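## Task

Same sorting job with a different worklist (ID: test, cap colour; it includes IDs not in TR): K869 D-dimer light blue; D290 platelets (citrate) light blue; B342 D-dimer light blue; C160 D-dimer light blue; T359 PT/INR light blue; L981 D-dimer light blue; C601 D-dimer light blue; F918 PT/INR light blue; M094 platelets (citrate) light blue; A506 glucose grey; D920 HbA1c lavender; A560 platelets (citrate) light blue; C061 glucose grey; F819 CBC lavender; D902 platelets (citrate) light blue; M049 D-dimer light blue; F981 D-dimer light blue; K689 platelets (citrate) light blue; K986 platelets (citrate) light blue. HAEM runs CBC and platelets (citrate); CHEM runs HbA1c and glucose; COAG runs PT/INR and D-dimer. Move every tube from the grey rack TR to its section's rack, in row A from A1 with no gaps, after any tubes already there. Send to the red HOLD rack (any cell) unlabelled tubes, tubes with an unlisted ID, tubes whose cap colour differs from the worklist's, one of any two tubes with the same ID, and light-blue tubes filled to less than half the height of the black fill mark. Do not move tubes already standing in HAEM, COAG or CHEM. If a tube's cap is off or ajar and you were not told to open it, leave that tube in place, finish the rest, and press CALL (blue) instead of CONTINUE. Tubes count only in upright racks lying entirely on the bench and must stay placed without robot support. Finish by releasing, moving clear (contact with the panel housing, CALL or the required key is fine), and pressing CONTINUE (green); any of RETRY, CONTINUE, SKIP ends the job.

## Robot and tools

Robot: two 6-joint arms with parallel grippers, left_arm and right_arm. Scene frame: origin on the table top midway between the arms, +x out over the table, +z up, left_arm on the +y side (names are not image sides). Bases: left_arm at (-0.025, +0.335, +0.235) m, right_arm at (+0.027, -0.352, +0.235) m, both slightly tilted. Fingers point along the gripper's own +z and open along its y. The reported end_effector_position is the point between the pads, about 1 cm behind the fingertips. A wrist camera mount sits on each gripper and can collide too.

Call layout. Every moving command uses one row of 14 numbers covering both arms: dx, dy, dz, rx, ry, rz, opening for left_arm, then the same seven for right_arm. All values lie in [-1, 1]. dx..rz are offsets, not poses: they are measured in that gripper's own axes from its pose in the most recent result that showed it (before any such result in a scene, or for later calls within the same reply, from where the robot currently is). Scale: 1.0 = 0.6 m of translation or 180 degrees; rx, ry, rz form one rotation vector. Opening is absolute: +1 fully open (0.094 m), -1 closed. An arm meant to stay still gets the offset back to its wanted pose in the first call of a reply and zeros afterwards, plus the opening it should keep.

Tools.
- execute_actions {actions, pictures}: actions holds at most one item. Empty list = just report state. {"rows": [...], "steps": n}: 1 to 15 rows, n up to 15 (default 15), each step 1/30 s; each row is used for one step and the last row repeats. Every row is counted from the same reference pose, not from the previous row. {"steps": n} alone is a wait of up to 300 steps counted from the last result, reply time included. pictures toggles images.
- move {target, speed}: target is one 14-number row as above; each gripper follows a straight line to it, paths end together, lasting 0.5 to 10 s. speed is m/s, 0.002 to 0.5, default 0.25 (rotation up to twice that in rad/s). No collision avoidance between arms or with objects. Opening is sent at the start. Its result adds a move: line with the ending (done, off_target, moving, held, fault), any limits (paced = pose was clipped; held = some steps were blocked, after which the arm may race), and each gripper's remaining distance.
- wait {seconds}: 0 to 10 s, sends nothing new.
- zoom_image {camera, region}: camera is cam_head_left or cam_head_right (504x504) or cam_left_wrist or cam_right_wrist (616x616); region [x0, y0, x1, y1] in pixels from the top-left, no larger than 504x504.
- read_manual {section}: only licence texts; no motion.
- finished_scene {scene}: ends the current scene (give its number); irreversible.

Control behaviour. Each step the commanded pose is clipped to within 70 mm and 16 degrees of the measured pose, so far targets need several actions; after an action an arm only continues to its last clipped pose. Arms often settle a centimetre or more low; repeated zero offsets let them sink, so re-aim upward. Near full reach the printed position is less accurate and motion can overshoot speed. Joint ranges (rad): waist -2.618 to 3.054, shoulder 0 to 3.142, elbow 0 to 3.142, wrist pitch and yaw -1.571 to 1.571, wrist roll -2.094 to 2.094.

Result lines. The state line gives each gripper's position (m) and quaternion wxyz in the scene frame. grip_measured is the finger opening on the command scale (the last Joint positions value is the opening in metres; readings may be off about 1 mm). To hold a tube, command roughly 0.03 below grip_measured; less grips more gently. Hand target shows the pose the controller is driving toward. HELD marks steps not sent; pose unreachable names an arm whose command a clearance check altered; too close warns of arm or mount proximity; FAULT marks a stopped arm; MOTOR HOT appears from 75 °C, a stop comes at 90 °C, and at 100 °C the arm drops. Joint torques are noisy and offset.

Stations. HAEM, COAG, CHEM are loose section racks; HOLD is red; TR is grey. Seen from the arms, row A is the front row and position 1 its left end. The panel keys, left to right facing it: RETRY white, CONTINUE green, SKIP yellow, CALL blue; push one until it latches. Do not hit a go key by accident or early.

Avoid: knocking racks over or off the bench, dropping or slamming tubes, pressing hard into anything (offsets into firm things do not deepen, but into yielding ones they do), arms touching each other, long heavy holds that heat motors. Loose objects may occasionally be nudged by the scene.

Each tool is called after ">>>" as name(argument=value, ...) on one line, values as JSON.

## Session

>>> execute_actions(actions=[])

Scene clock: 0.00 s of 15600.00 s.
left_arm: end_effector_position=(+0.3025, +0.0611, +0.2942) grip_measured=+1.000 end_effector_quat_wxyz=(+0.000, +0.989, +0.090, +0.120) | right_arm: end_effector_position=(-0.0546, -0.6267, +0.1088) grip_measured=+1.000 end_effector_quat_wxyz=(+0.170, +0.705, +0.682, +0.092)
Joint positions: left_arm=[-1.039  2.71   1.987 -1.201 -0.62   1.994  0.094] | right_arm=[-2.05   1.498  0.677 -0.389 -0.752 -0.622  0.094]
Joint velocities: left_arm=[ 0.002 -0.002 -0.007  0.007  0.007 -0.007  0.   ] | right_arm=[ 0.002  0.002 -0.002 -0.037  0.007 -0.022  0.   ]
Joint torques (N m, as the arm reports them, + toward a larger angle): no reading
Hand target (left_arm): +0.300, +0.060, +0.298; +0.001, +0.989, +0.086, +0.119
Hand target (right_arm): -0.056, -0.630, +0.111; +0.174, +0.704, +0.683, +0.087

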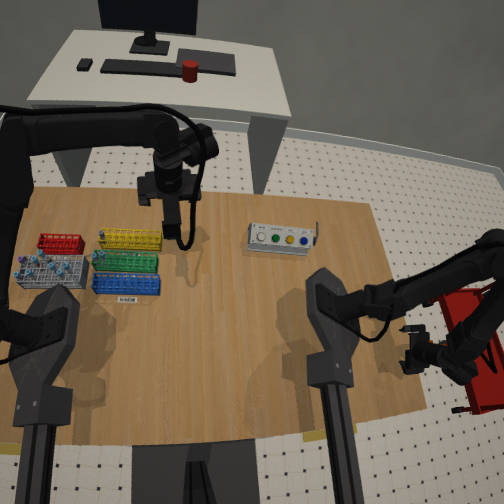

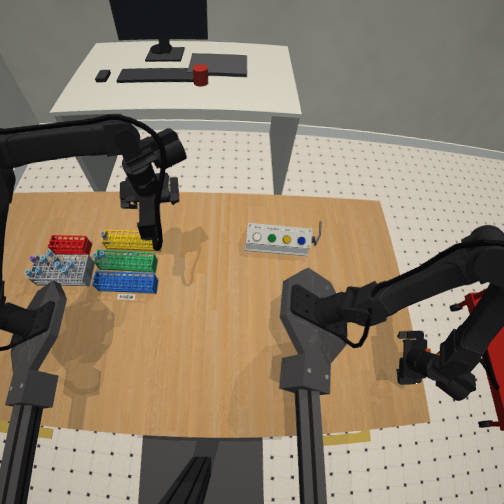

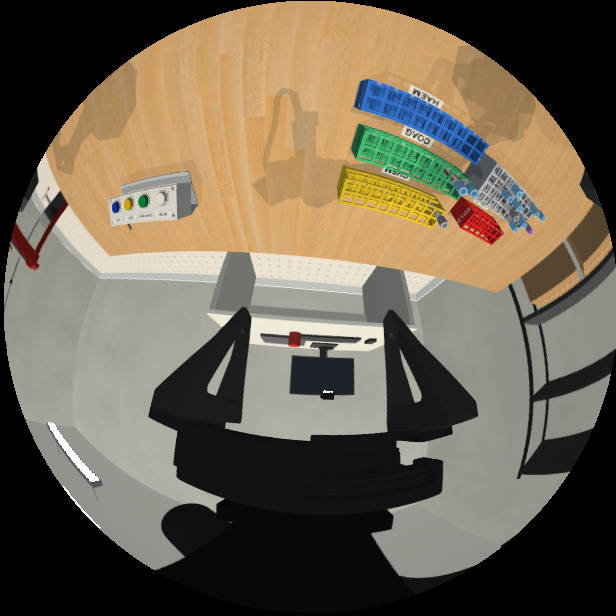

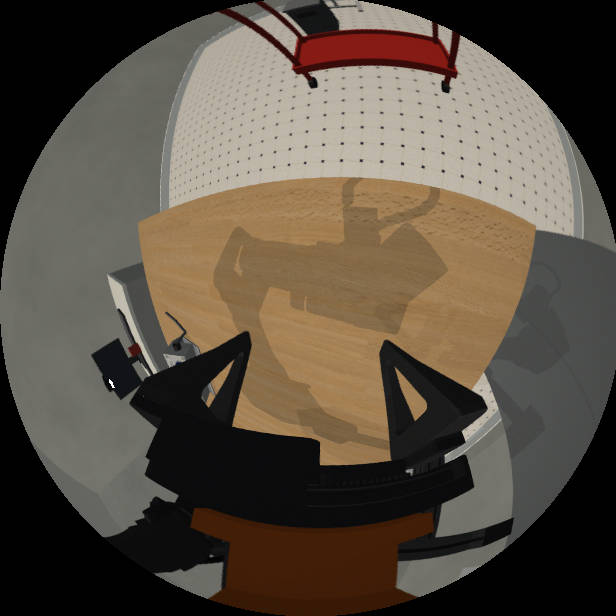

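>>> move(target=[-0.068,-0.62,0.175,0.059,-0.059,-0.44,-0.4,0.066,0.5,0.08,0.1,0,-0.45,-1], speed=0.3)

>>> zoom_image(camera="cam_left_wrist", region=[160,40,460,340])

Scene clock: 8.30 s of 15600.00 s.
left_arm: end_effector_position=(+0.2306, +0.4310, +0.1772) grip_measured=-0.398 end_effector_quat_wxyz=(-0.019, +0.708, +0.706, +0.007) | right_arm: end_effector_position=(+0.2332, -0.5840, +0.1609) grip_measured=-0.978 end_effector_quat_wxyz=(+0.077, +0.109, +0.983, -0.126)
Joint positions: left_arm=[-0.122  1.646  0.788 -0.665 -0.653  1.571  0.028] | right_arm=[-0.28   1.285  0.512 -0.15   0.673 -0.531  0.001]
Joint velocities: left_arm=[ 0.012 -0.012 -0.007 -0.007 -0.007  0.051 -0.   ] | right_arm=[ 0.012 -0.017  0.002 -0.007  0.066 -0.037 -0.002]
Joint torques (N m, as the arm reports them, + toward a larger angle): left_arm=[-3.61 -6.5   2.28  0.31  0.16  0.06] | right_arm=[ 2.41 -2.59  5.38  0.45  0.26 -0.07]
Hand target (left_arm): +0.230, +0.428, +0.178; -0.006, +0.707, +0.707, +0.004
Hand target (right_arm): +0.242, -0.591, +0.166; +0.085, +0.110, +0.981, -0.135
Off the commanded pose (left_arm): 0.012 m, 2 deg.
Off the commanded pose (right_arm): 0.019 m, 2 deg.
After step 90, 2.27 s passed at rest.
move: off_target (left_arm, right_arm)

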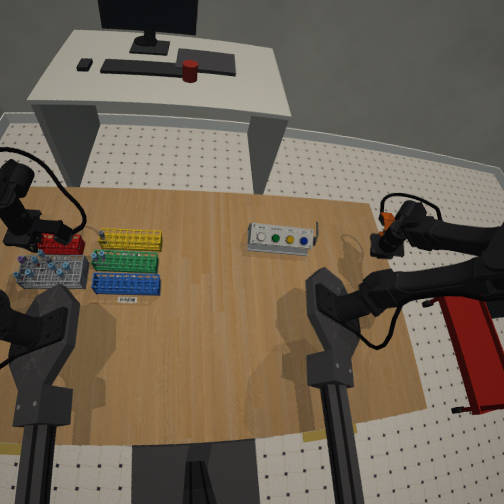

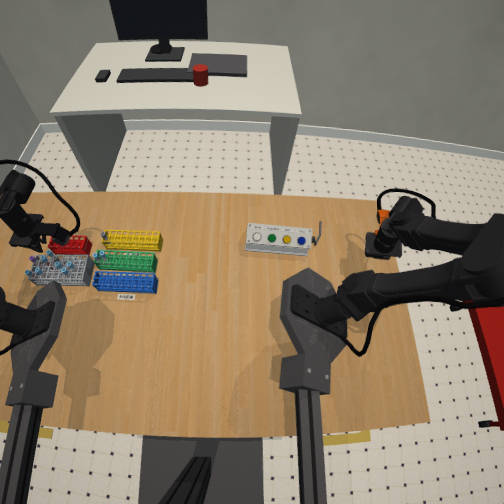

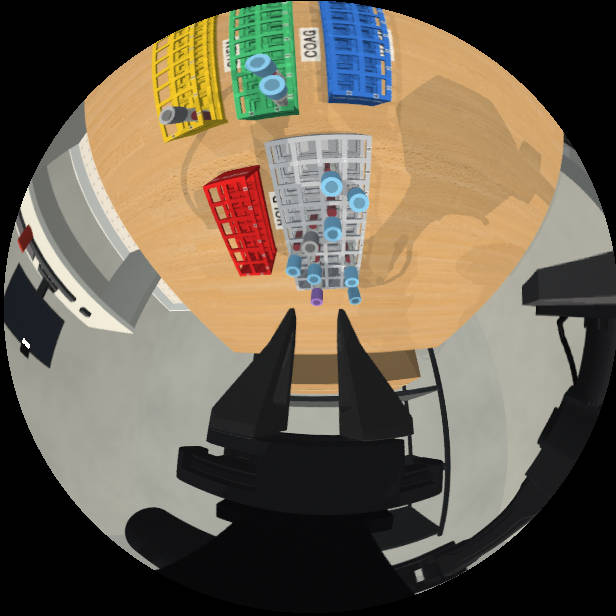

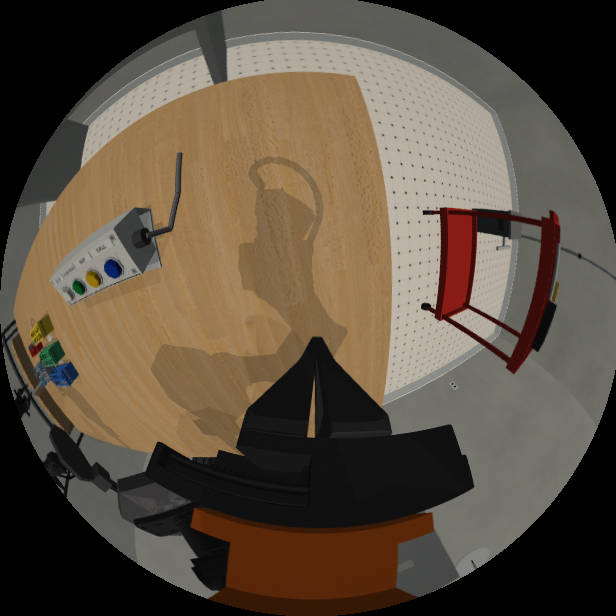

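Region (160, 40, 460, 340) of cam_left_wrist's 616x616 image, scaled by 1.680, with more detail than that image has.

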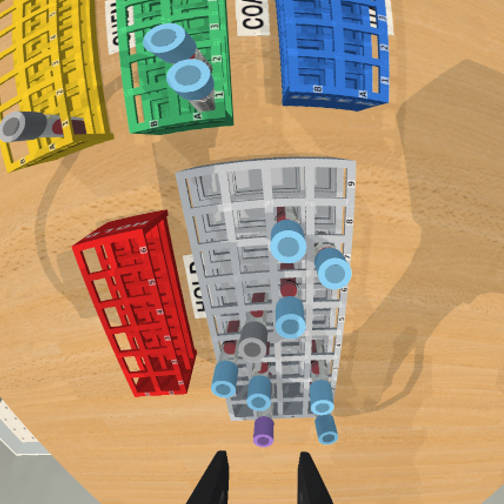

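>>> move(target=[-0.115,-0.035,0.075,0,-0.012,0,-0.4,-0.075,0.555,-0.155,-0.08,0,-0.2,-1])

Scene clock: 14.90 s of 15600.00 s.
left_arm: end_effector_position=(+0.2125, +0.3739, +0.1330) grip_measured=-0.398 end_effector_quat_wxyz=(-0.010, +0.701, +0.713, +0.003) | right_arm: end_effector_position=(+0.3324, -0.2606, +0.1723) grip_measured=-0.978 end_effector_quat_wxyz=(+0.034, -0.210, +0.977, -0.026)
Joint positions: left_arm=[-0.2    1.834  0.638 -0.377 -0.637  1.458  0.028] | right_arm=[ 0.666  2.31   1.115 -0.619  0.622  0.098  0.001]
Joint velocities: left_arm=[ 0.002 -0.007 -0.012 -0.022 -0.007 -0.022 -0.001] | right_arm=[ 0.012 -0.017 -0.002  0.007  0.007 -0.037  0.001]
Joint torques (N m, as the arm reports them, + toward a larger angle): left_arm=[-5.24 -3.59  1.38  0.32  0.12 -0.02] | right_arm=[ 4.99 -5.75  5.67  0.02  0.02  0.05]
Hand target (left_arm): +0.207, +0.364, +0.131; -0.005, +0.708, +0.706, -0.007
Hand target (right_arm): +0.339, -0.254, +0.178; +0.041, -0.208, +0.977, -0.020
Off the commanded pose (left_arm): 0.011 m, 2 deg.
Off the commanded pose (right_arm): 0.015 m, 2 deg.
After step 90, 1.57 s passed at rest.
move: off_target (left_arm, right_arm)

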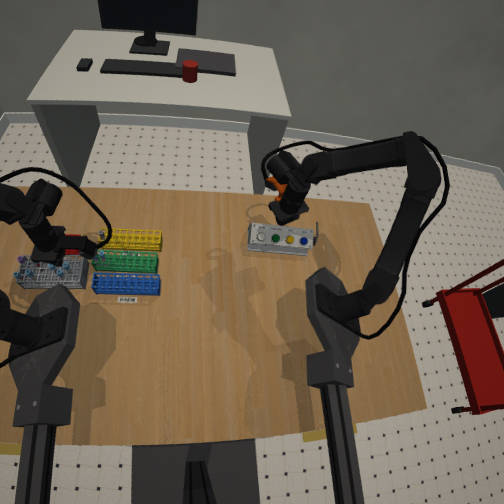

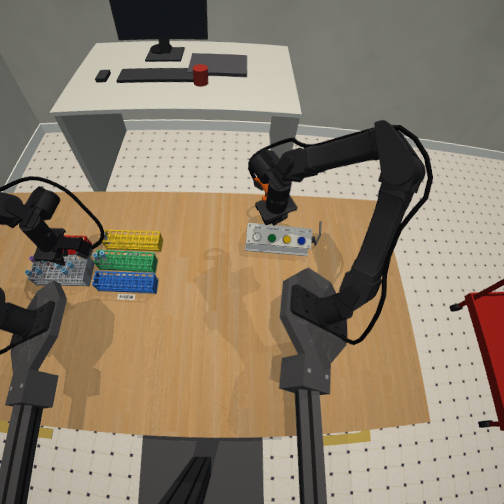

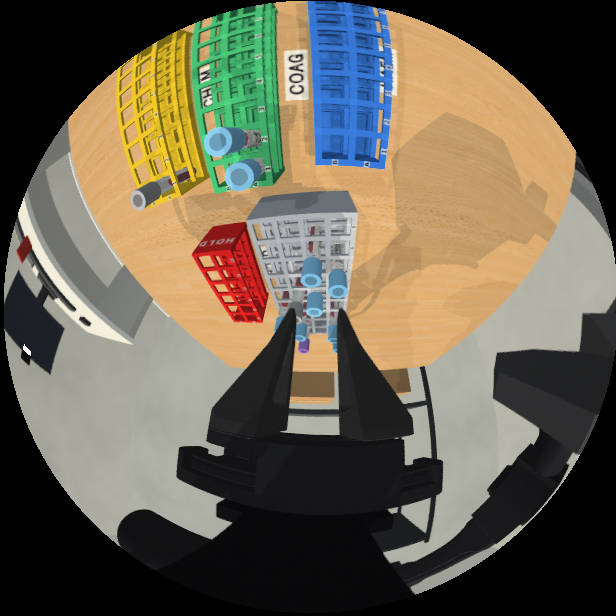

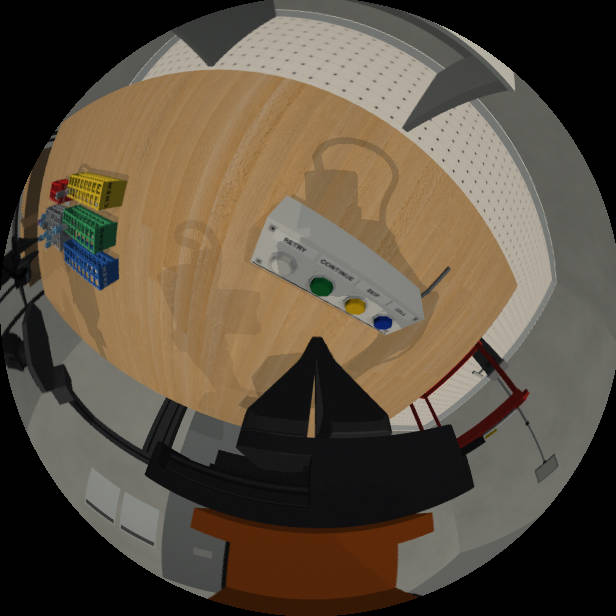

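>>> move(target=[-0.006,-0.005,0.055,0.002,-0.008,0.009,-0.4,0,0.55,0.115,-0.16,-0.253,-0.256,-1])

>>> zoom_image(camera="cam_left_wrist", region=[230,220,400,390])

>>> zoom_image(camera="cam_head_right", region=[10,220,120,300])

Scene clock: 26.53 s of 15600.00 s.
left_arm: end_effector_position=(+0.2183, +0.3774, +0.1060) grip_measured=-0.398 end_effector_quat_wxyz=(-0.003, +0.705, +0.709, +0.009) | right_arm: end_effector_position=(+0.1981, +0.0226, +0.0730) grip_measured=-0.978 end_effector_quat_wxyz=(-0.313, +0.557, -0.721, -0.267)
Joint positions: left_arm=[-0.12   1.911  0.614 -0.195 -0.633  1.582  0.028] | right_arm=[ 1.068  3.09   0.973  0.818 -0.014 -0.5    0.001]
Joint velocities: left_arm=[-0.002  0.002  0.007  0.037 -0.007  0.051 -0.001] | right_arm=[-0.007 -0.012  0.007 -0.022  0.022 -0.022 -0.   ]
Joint torques (N m, as the arm reports them, + toward a larger angle): left_arm=[-3.49 -3.84  0.68  0.39  0.14  0.05] | right_arm=[ 3.57 -7.35  4.02  1.16 -0.41 -0.06]
Hand target (left_arm): +0.209, +0.371, +0.100; -0.004, +0.711, +0.704, -0.008
Hand target (right_arm): +0.200, +0.035, +0.080; +0.327, -0.560, +0.709, +0.277
Off the commanded pose (left_arm): 0.013 m, 2 deg.
Off the commanded pose (right_arm): 0.018 m, 3 deg.
After step 90, 5.50 s passed at rest.
move: off_target (left_arm, right_arm)

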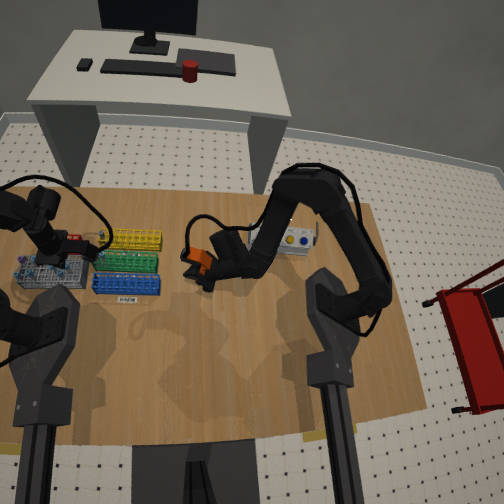

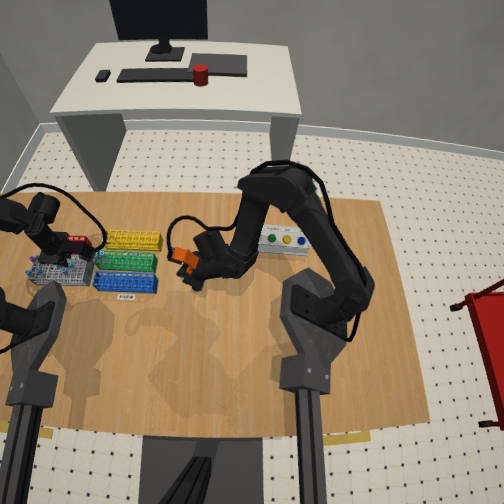

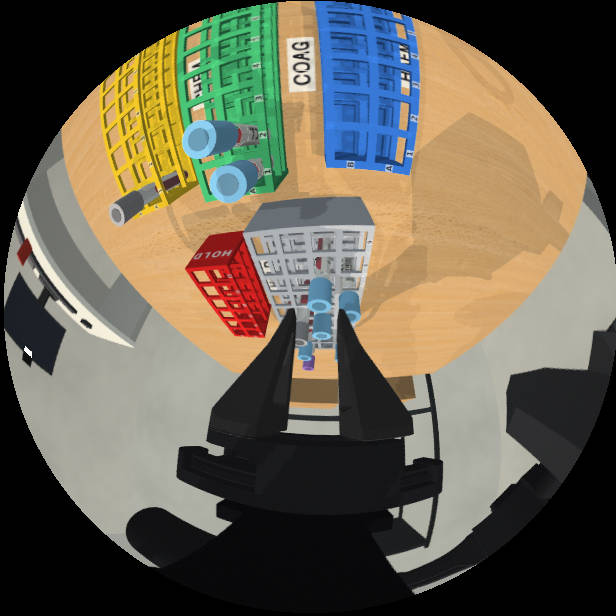

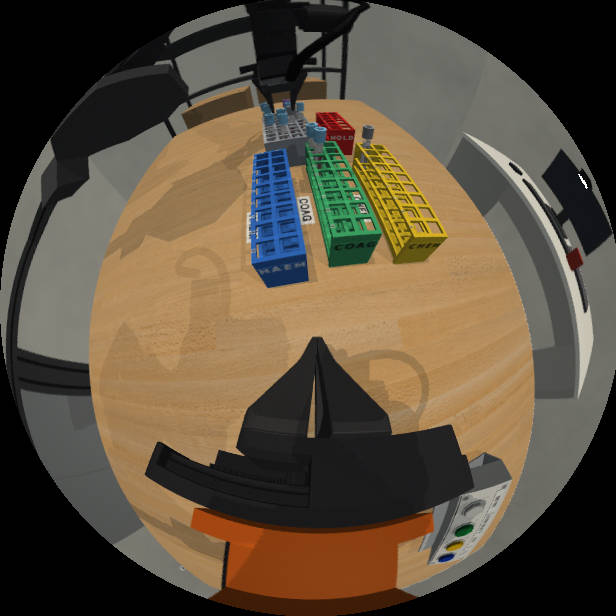

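Region (230, 220, 400, 390) of cam_left_wrist's 616x616 image, scaled by 2.965, with more detail than that image has.

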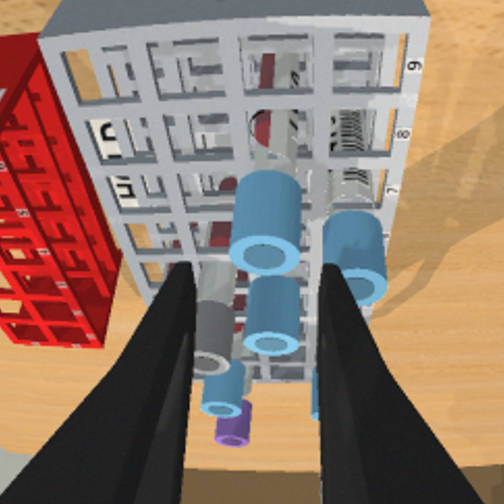

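Region (10, 220, 120, 300) of cam_head_right's 504x504 image, scaled by 4.582, with more detail than that image has; it fills the top 367 rows of this view, and the rest is white.

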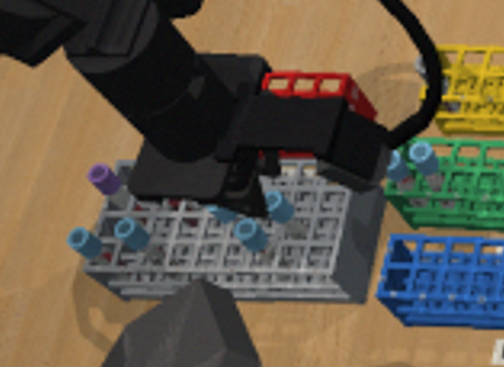

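>>> move(target=[-0.017,-0.016,0.052,0.008,-0.013,0.006,-0.4,0,0,0,0,0,0,-1], speed=0.06)

>>> execute_actions(actions=[{"rows":[[0,0,0,0,0,0,-0.73,0,0,0,0,0,0,-1]],"steps":8}], pictures=false)

>>> move(target=[0,0.01,-0.18,-0.005,0,0,-0.73,0,0,0,0,0,0,-1], speed=0.1)

>>> zoom_image(camera="cam_left_wrist", region=[270,230,370,330])

Scene clock: 35.50 s of 15600.00 s.
left_arm: end_effector_position=(+0.2215, +0.3753, +0.0805) grip_measured=-0.398 end_effector_quat_wxyz=(+0.003, +0.704, +0.710, +0.003) | right_arm: end_effector_position=(+0.1981, +0.0227, +0.0731) grip_measured=-0.978 end_effector_quat_wxyz=(-0.313, +0.558, -0.721, -0.268)
Joint positions: left_arm=[-0.057  2.008  0.614 -0.054 -0.611  1.658  0.028] | right_arm=[ 1.068  3.09   0.973  0.818 -0.015 -0.501  0.001]
Joint velocities: left_arm=[ 0.007 -0.012  0.002  0.007  0.081  0.037 -0.   ] | right_arm=[-0.007 -0.007  0.007 -0.007 -0.125 -0.022  0.001]
Joint torques (N m, as the arm reports them, + toward a larger angle): left_arm=[-3.79 -3.96 -0.33  0.38  0.18  0.04] | right_arm=[ 2.74 -7.95  2.06  1.03 -0.18  0.01]
Hand target (left_arm): +0.208, +0.368, +0.075; +0.002, +0.712, +0.702, -0.015
Hand target (right_arm): +0.198, +0.023, +0.073; +0.313, -0.557, +0.721, +0.267
Off the commanded pose (left_arm): 0.016 m, 2 deg.
Off the commanded pose (right_arm): 0.000 m, 0 deg.
After step 90, 4.90 s passed at rest.
move: off_target (left_arm)

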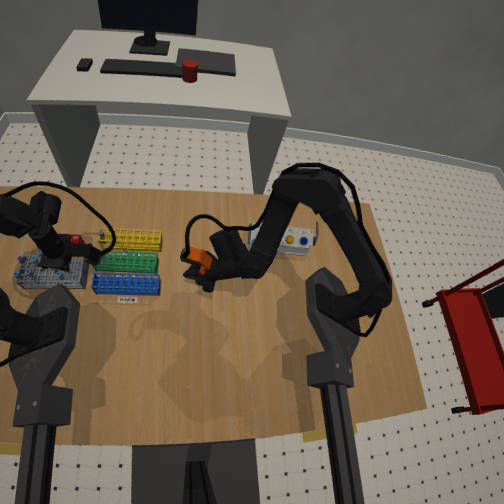

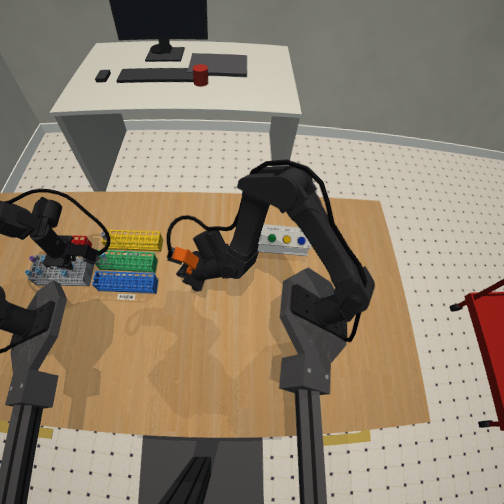

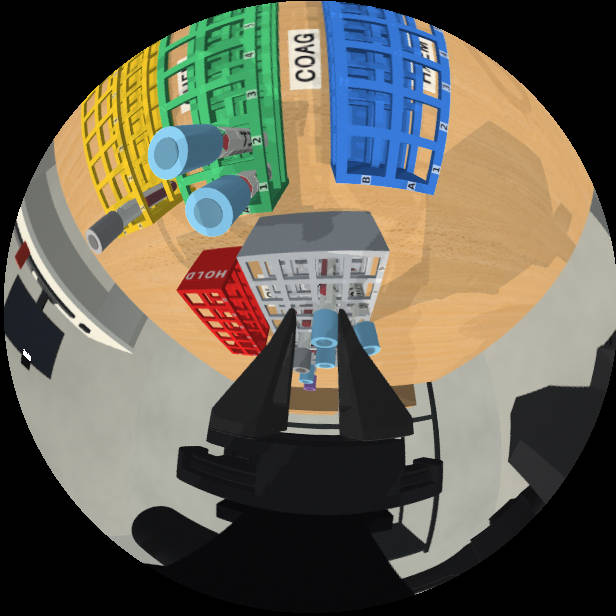

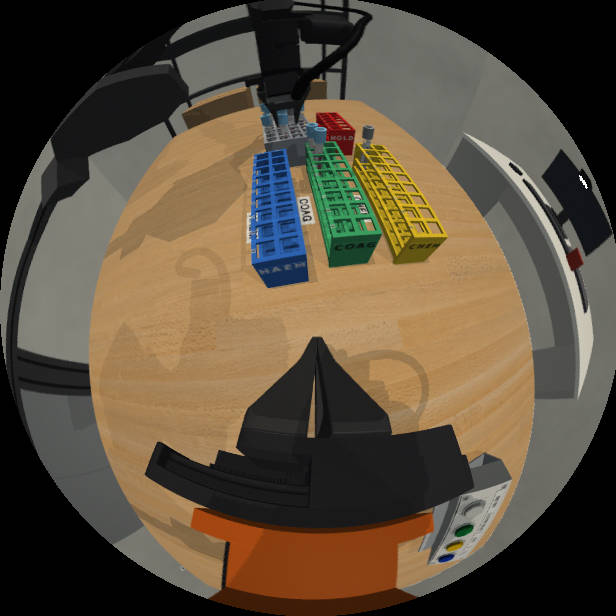

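Scene clock: 35.77 s of 15600.00 s.
left_arm: end_effector_position=(+0.2213, +0.3754, +0.0805) grip_measured=-0.711 end_effector_quat_wxyz=(+0.002, +0.705, +0.710, +0.003) | right_arm: end_effector_position=(+0.1981, +0.0227, +0.0731) grip_measured=-0.978 end_effector_quat_wxyz=(-0.313, +0.558, -0.721, -0.268)
Joint positions: left_arm=[-0.057  2.008  0.614 -0.055 -0.612  1.658  0.014] | right_arm=[ 1.068  3.09   0.973  0.818 -0.015 -0.501  0.001]
Joint velocities: left_arm=[-0.012 -0.017  0.007  0.007  0.007  0.037 -0.   ] | right_arm=[ 0.012 -0.012 -0.012  0.037  0.066 -0.081 -0.   ]
Joint torques (N m, as the arm reports them, + toward a larger angle): left_arm=[-4.36 -5.36  1.44  0.28 -0.05  0.01] | right_arm=[ 2.67 -7.95  2.02  1.01 -0.2   0.  ]
Hand target (left_arm): +0.221, +0.375, +0.080; +0.002, +0.704, +0.710, +0.003
Hand target (right_arm): +0.198, +0.023, +0.073; +0.313, -0.558, +0.721, +0.268
Off the commanded pose (left_arm): 0.000 m, 0 deg.
Off the commanded pose (right_arm): 0.000 m, 0 deg.
Steps of this call (steps 1 to 8: all 8 steps of this action). Readings (end_effector_position):
1: left_arm (+0.2215, +0.3753, +0.0805) | right_arm (+0.1981, +0.0227, +0.0731)
2: left_arm (+0.2212, +0.3754, +0.0805) | right_arm (+0.1981, +0.0227, +0.0731)
4: left_arm (+0.2213, +0.3754, +0.0805) | right_arm (+0.1981, +0.0227, +0.0731)
8: the state above

Scene clock: 37.70 s of 15600.00 s.
left_arm: end_effector_position=(+0.2210, +0.3758, +0.1795) grip_measured=-0.711 end_effector_quat_wxyz=(-0.001, +0.705, +0.709, +0.002) | right_arm: end_effector_position=(+0.1981, +0.0227, +0.0731) grip_measured=-0.978 end_effector_quat_wxyz=(-0.313, +0.558, -0.721, -0.268)
Joint positions: left_arm=[-0.296  1.722  0.734 -0.639 -0.623  1.361  0.014] | right_arm=[ 1.068  3.09   0.973  0.818 -0.015 -0.501  0.001]
Joint velocities: left_arm=[-0.002 -0.012  0.017 -0.007  0.095 -0.051 -0.   ] | right_arm=[ 0.012 -0.022 -0.037 -0.007 -0.022 -0.007 -0.   ]
Joint torques (N m, as the arm reports them, + toward a larger angle): left_arm=[-5.03 -5.91  4.89  0.02 -0.03 -0.08] | right_arm=[ 2.76 -8.02  1.97  1.04 -0.2  -0.03]
Hand target (left_arm): +0.228, +0.375, +0.189; +0.010, +0.704, +0.710, +0.008
Hand target (right_arm): +0.198, +0.023, +0.073; +0.313, -0.558, +0.721, +0.268
Off the commanded pose (left_arm): 0.011 m, 1 deg.
Off the commanded pose (right_arm): 0.000 m, 0 deg.
move: off_target (left_arm)

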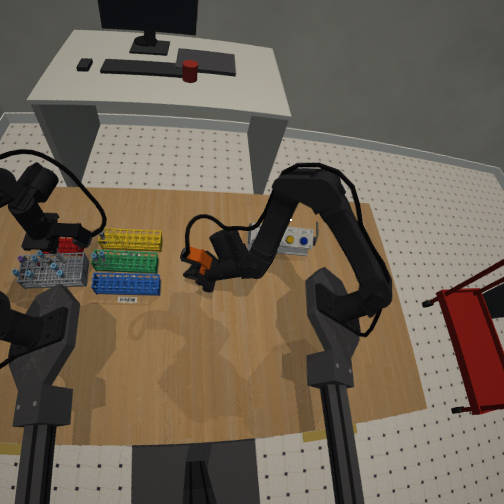

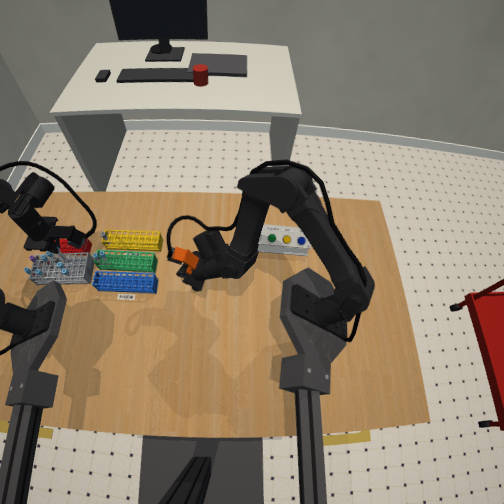

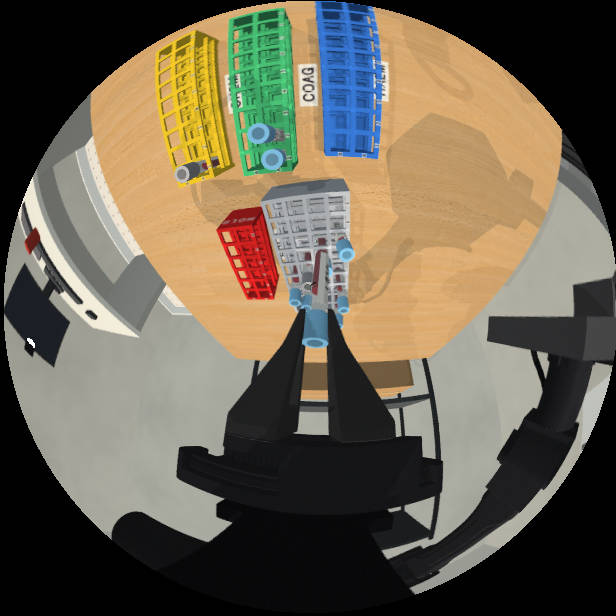

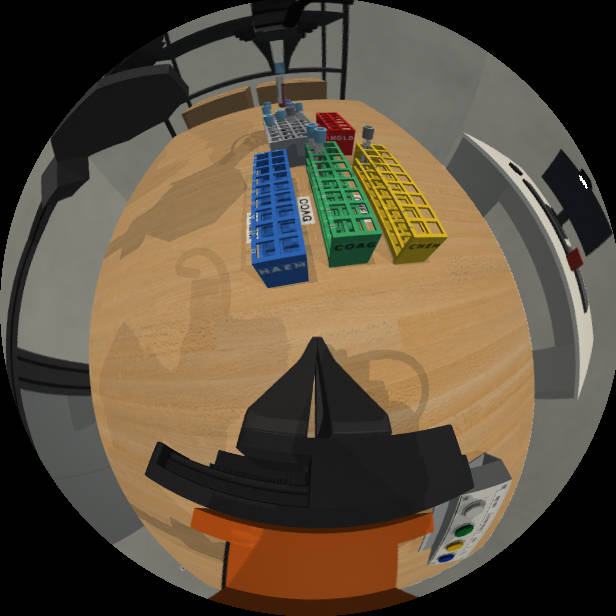

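Region (270, 230, 370, 330) of cam_left_wrist's 616x616 image, scaled by 5.040, with more detail than that image has.

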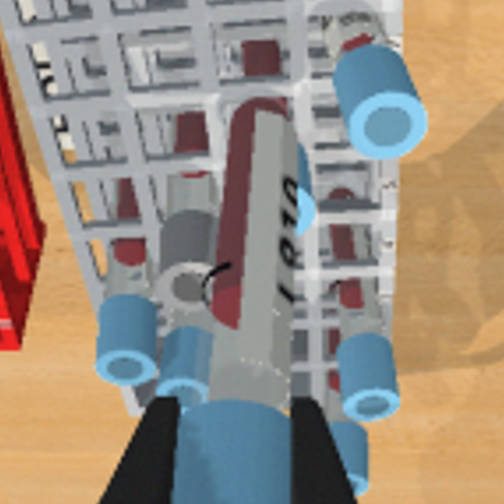

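>>> move(target=[-0.2,0,0,0,0,-0.35,-0.73,0,0,0,0,0,0,-1], speed=0.4)

>>> zoom_image(camera="cam_right_wrist", region=[240,30,340,130])

Scene clock: 43.60 s of 15600.00 s.
left_arm: end_effector_position=(+0.2160, +0.2621, +0.1766) grip_measured=-0.711 end_effector_quat_wxyz=(-0.003, +0.228, +0.974, +0.003) | right_arm: end_effector_position=(+0.1981, +0.0227, +0.0731) grip_measured=-0.978 end_effector_quat_wxyz=(-0.313, +0.558, -0.721, -0.268)
Joint positions: left_arm=[-0.635  2.095  0.868 -0.635 -0.563 -0.152  0.014] | right_arm=[ 1.068  3.09   0.973  0.818 -0.015 -0.501  0.001]
Joint velocities: left_arm=[-0.012  0.002  0.002 -0.037  0.051 -0.037  0.   ] | right_arm=[ 0.002  0.012 -0.007 -0.051 -0.051 -0.066 -0.   ]
Joint torques (N m, as the arm reports them, + toward a larger angle): left_arm=[-5.91 -4.43  5.13  0.19  0.07 -0.05] | right_arm=[ 2.67 -7.89  2.07  1.04 -0.21 -0.02]
Hand target (left_arm): +0.219, +0.254, +0.179; +0.002, +0.231, +0.973, +0.000
Hand target (right_arm): +0.198, +0.023, +0.073; +0.313, -0.558, +0.721, +0.268
Off the commanded pose (left_arm): 0.009 m, 0 deg.
Off the commanded pose (right_arm): 0.000 m, 0 deg.
After step 90, 0.77 s passed at rest.
move: done

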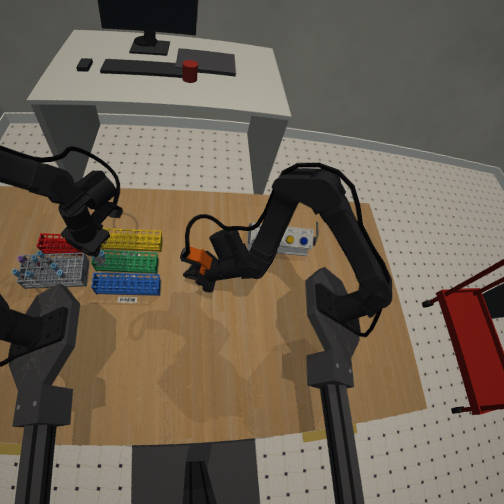

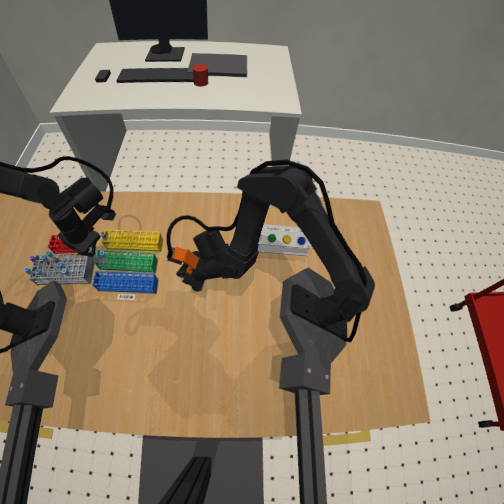

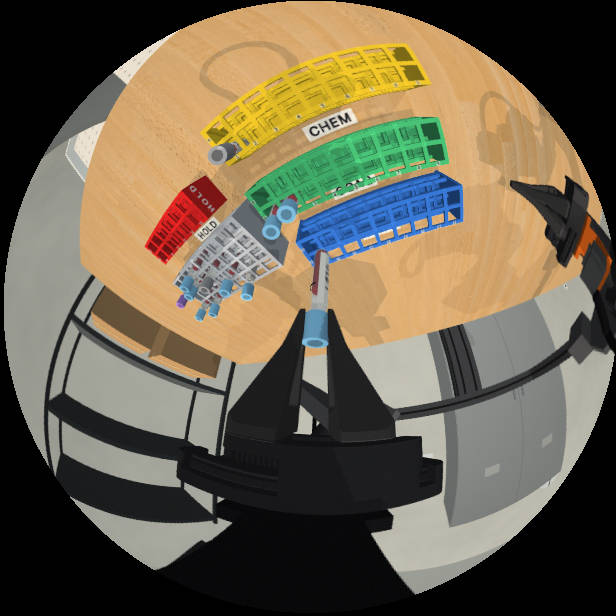

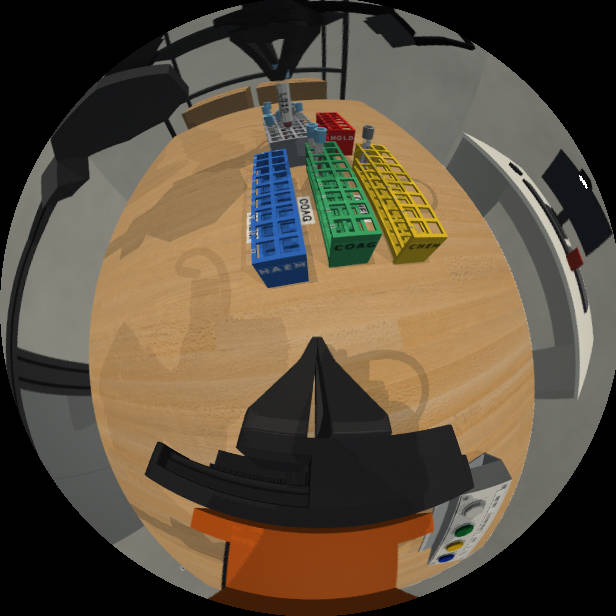

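Region (240, 30, 340, 130) of cam_right_wrist's 616x616 image, scaled by 5.040, with more detail than that image has.

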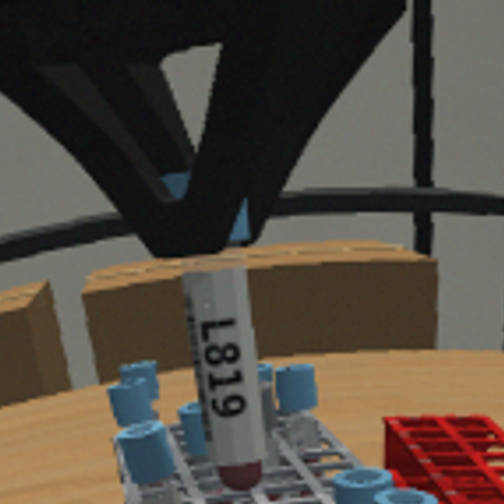

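>>> move(target=[-0.065,0.25,-0.02,0,0,0.36,-0.73,0,0,0,0,0,0,-1], speed=0.4)

>>> move(target=[-0.008,-0.013,0.085,0.005,-0.007,0.004,-0.73,0,0,0,0,0,0,-1], speed=0.08)

>>> zoom_image(camera="cam_left_wrist", region=[240,200,390,350])

Scene clock: 51.67 s of 15600.00 s.
left_arm: end_effector_position=(+0.3148, +0.3745, +0.1787) grip_measured=-0.711 end_effector_quat_wxyz=(-0.015, +0.715, +0.699, +0.001) | right_arm: end_effector_position=(+0.1981, +0.0227, +0.0731) grip_measured=-0.978 end_effector_quat_wxyz=(-0.313, +0.558, -0.721, -0.268)
Joint positions: left_arm=[-0.258  2.023  1.169 -0.774 -0.639  1.42   0.014] | right_arm=[ 1.068  3.09   0.973  0.818 -0.015 -0.501  0.001]
Joint velocities: left_arm=[-0.002  0.002 -0.002 -0.037  0.037 -0.007 -0.   ] | right_arm=[ 0.002 -0.012 -0.007 -0.066  0.022  0.051 -0.   ]
Joint torques (N m, as the arm reports them, + toward a larger angle): left_arm=[-5.47 -8.38  5.08 -0.06  0.04  0.07] | right_arm=[ 2.71 -7.97  2.03  1.03 -0.2  -0.03]
Hand target (left_arm): +0.320, +0.379, +0.187; -0.006, +0.714, +0.700, +0.003
Hand target (right_arm): +0.198, +0.023, +0.073; +0.313, -0.558, +0.721, +0.268
Off the commanded pose (left_arm): 0.012 m, 1 deg.
Off the commanded pose (right_arm): 0.000 m, 0 deg.
After step 90, 2.90 s passed at rest.
move: off_target (left_arm)

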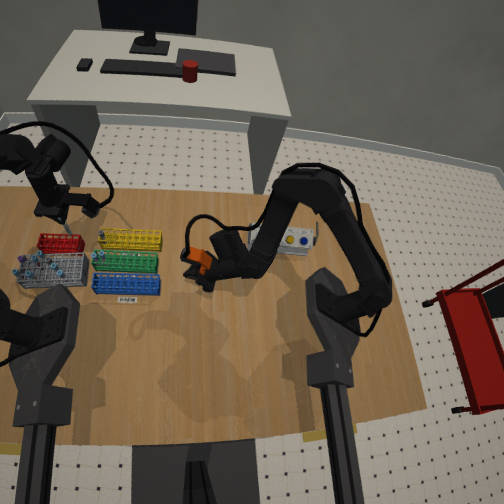

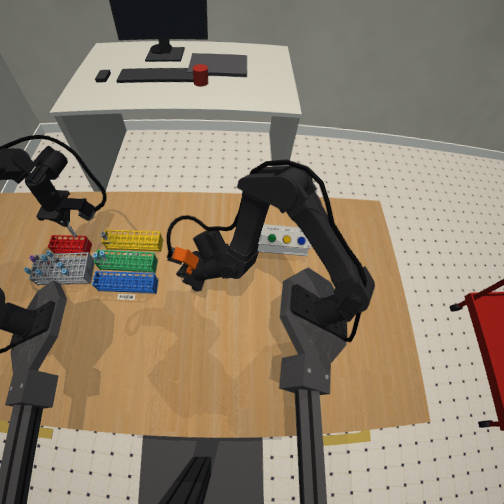

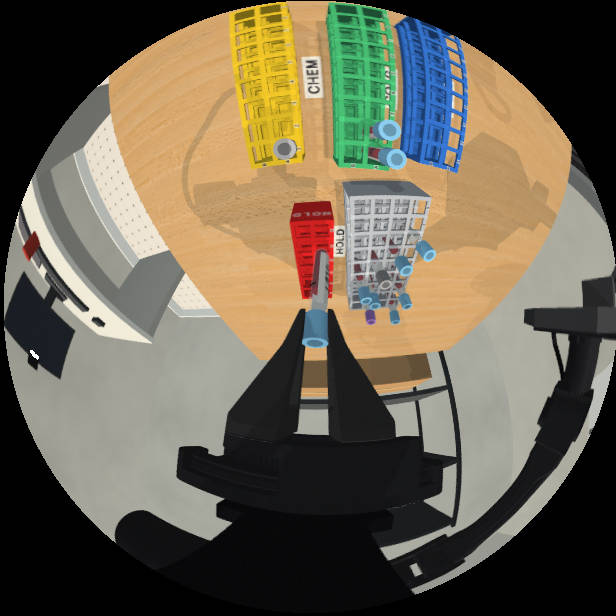

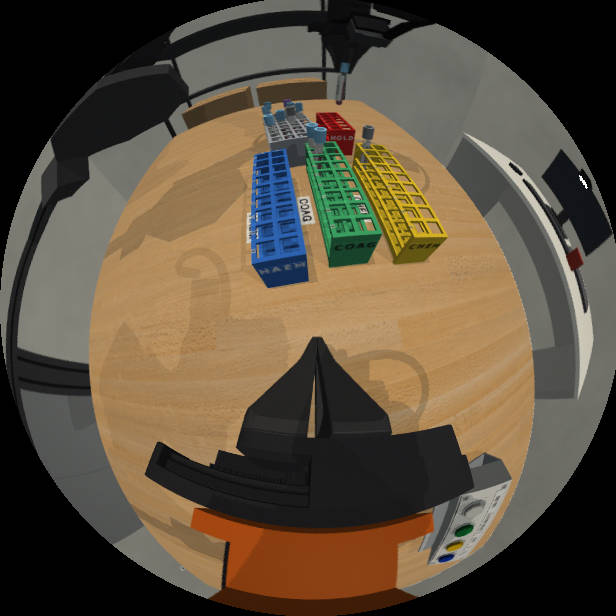

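Scene clock: 52.83 s of 15600.00 s.
left_arm: end_effector_position=(+0.3109, +0.3784, +0.1338) grip_measured=-0.711 end_effector_quat_wxyz=(-0.015, +0.714, +0.700, -0.000) | right_arm: end_effector_position=(+0.1981, +0.0227, +0.0731) grip_measured=-0.978 end_effector_quat_wxyz=(-0.313, +0.558, -0.721, -0.268)
Joint positions: left_arm=[-0.171  2.082  1.091 -0.574 -0.639  1.523  0.014] | right_arm=[ 1.068  3.09   0.973  0.818 -0.015 -0.501  0.001]
Joint velocities: left_arm=[ 0.007  0.017 -0.002  0.037 -0.051  0.022  0.   ] | right_arm=[-0.002 -0.002 -0.007  0.037 -0.125 -0.066 -0.001]
Joint torques (N m, as the arm reports them, + toward a larger angle): left_arm=[-5.53 -6.1   2.17  0.33  0.1   0.05] | right_arm=[ 2.8  -7.83  2.    1.   -0.19 -0.01]
Hand target (left_arm): +0.305, +0.371, +0.128; -0.013, +0.719, +0.695, -0.012
Hand target (right_arm): +0.198, +0.023, +0.073; +0.313, -0.558, +0.721, +0.268
Off the commanded pose (left_arm): 0.011 m, 2 deg.
Off the commanded pose (right_arm): 0.000 m, 0 deg.
move: off_target (left_arm)

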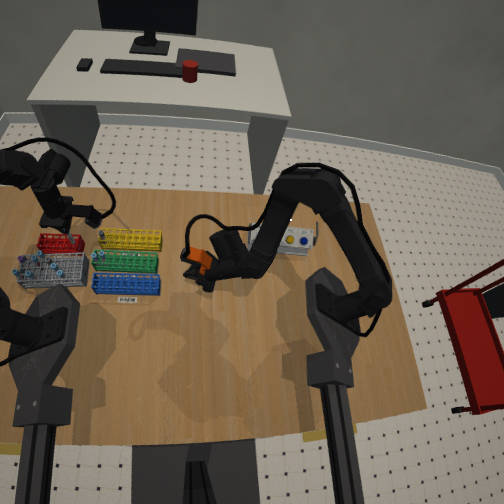

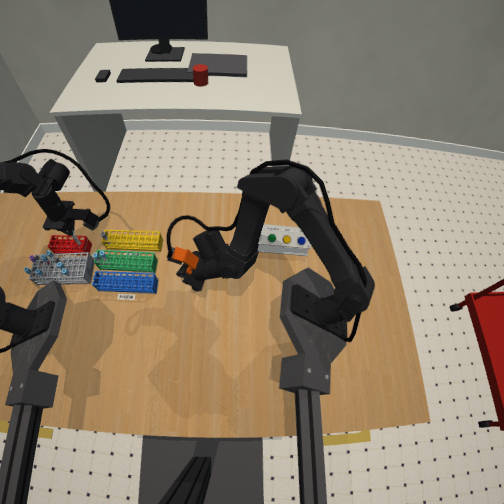

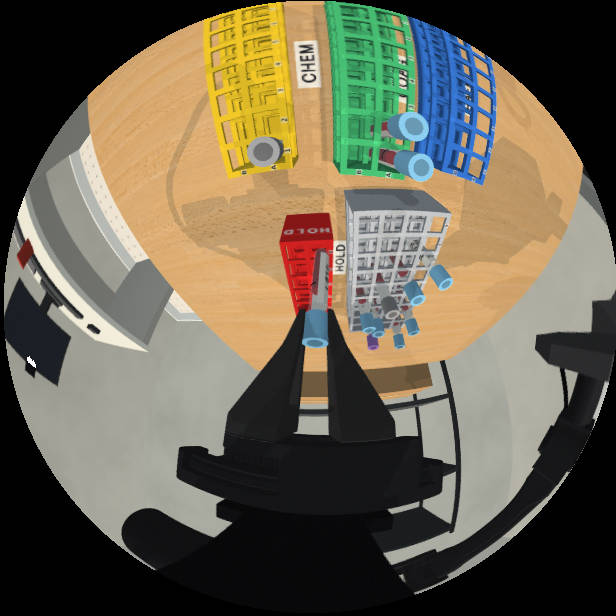

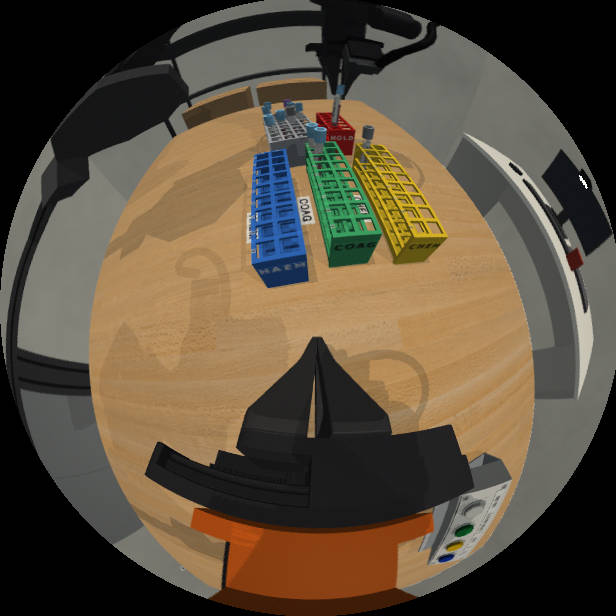

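Region (240, 200, 390, 350) of cam_left_wrist's 616x616 image, scaled by 3.360, with more detail than that image has.

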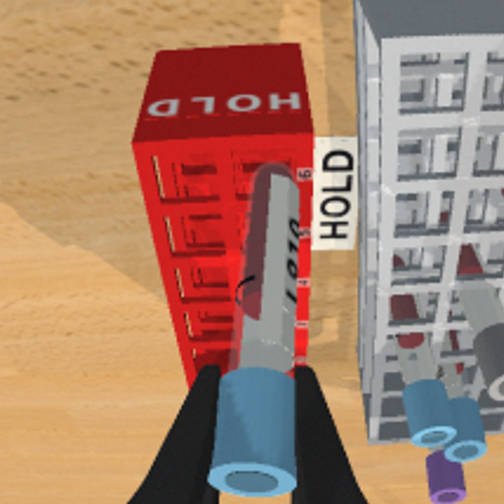

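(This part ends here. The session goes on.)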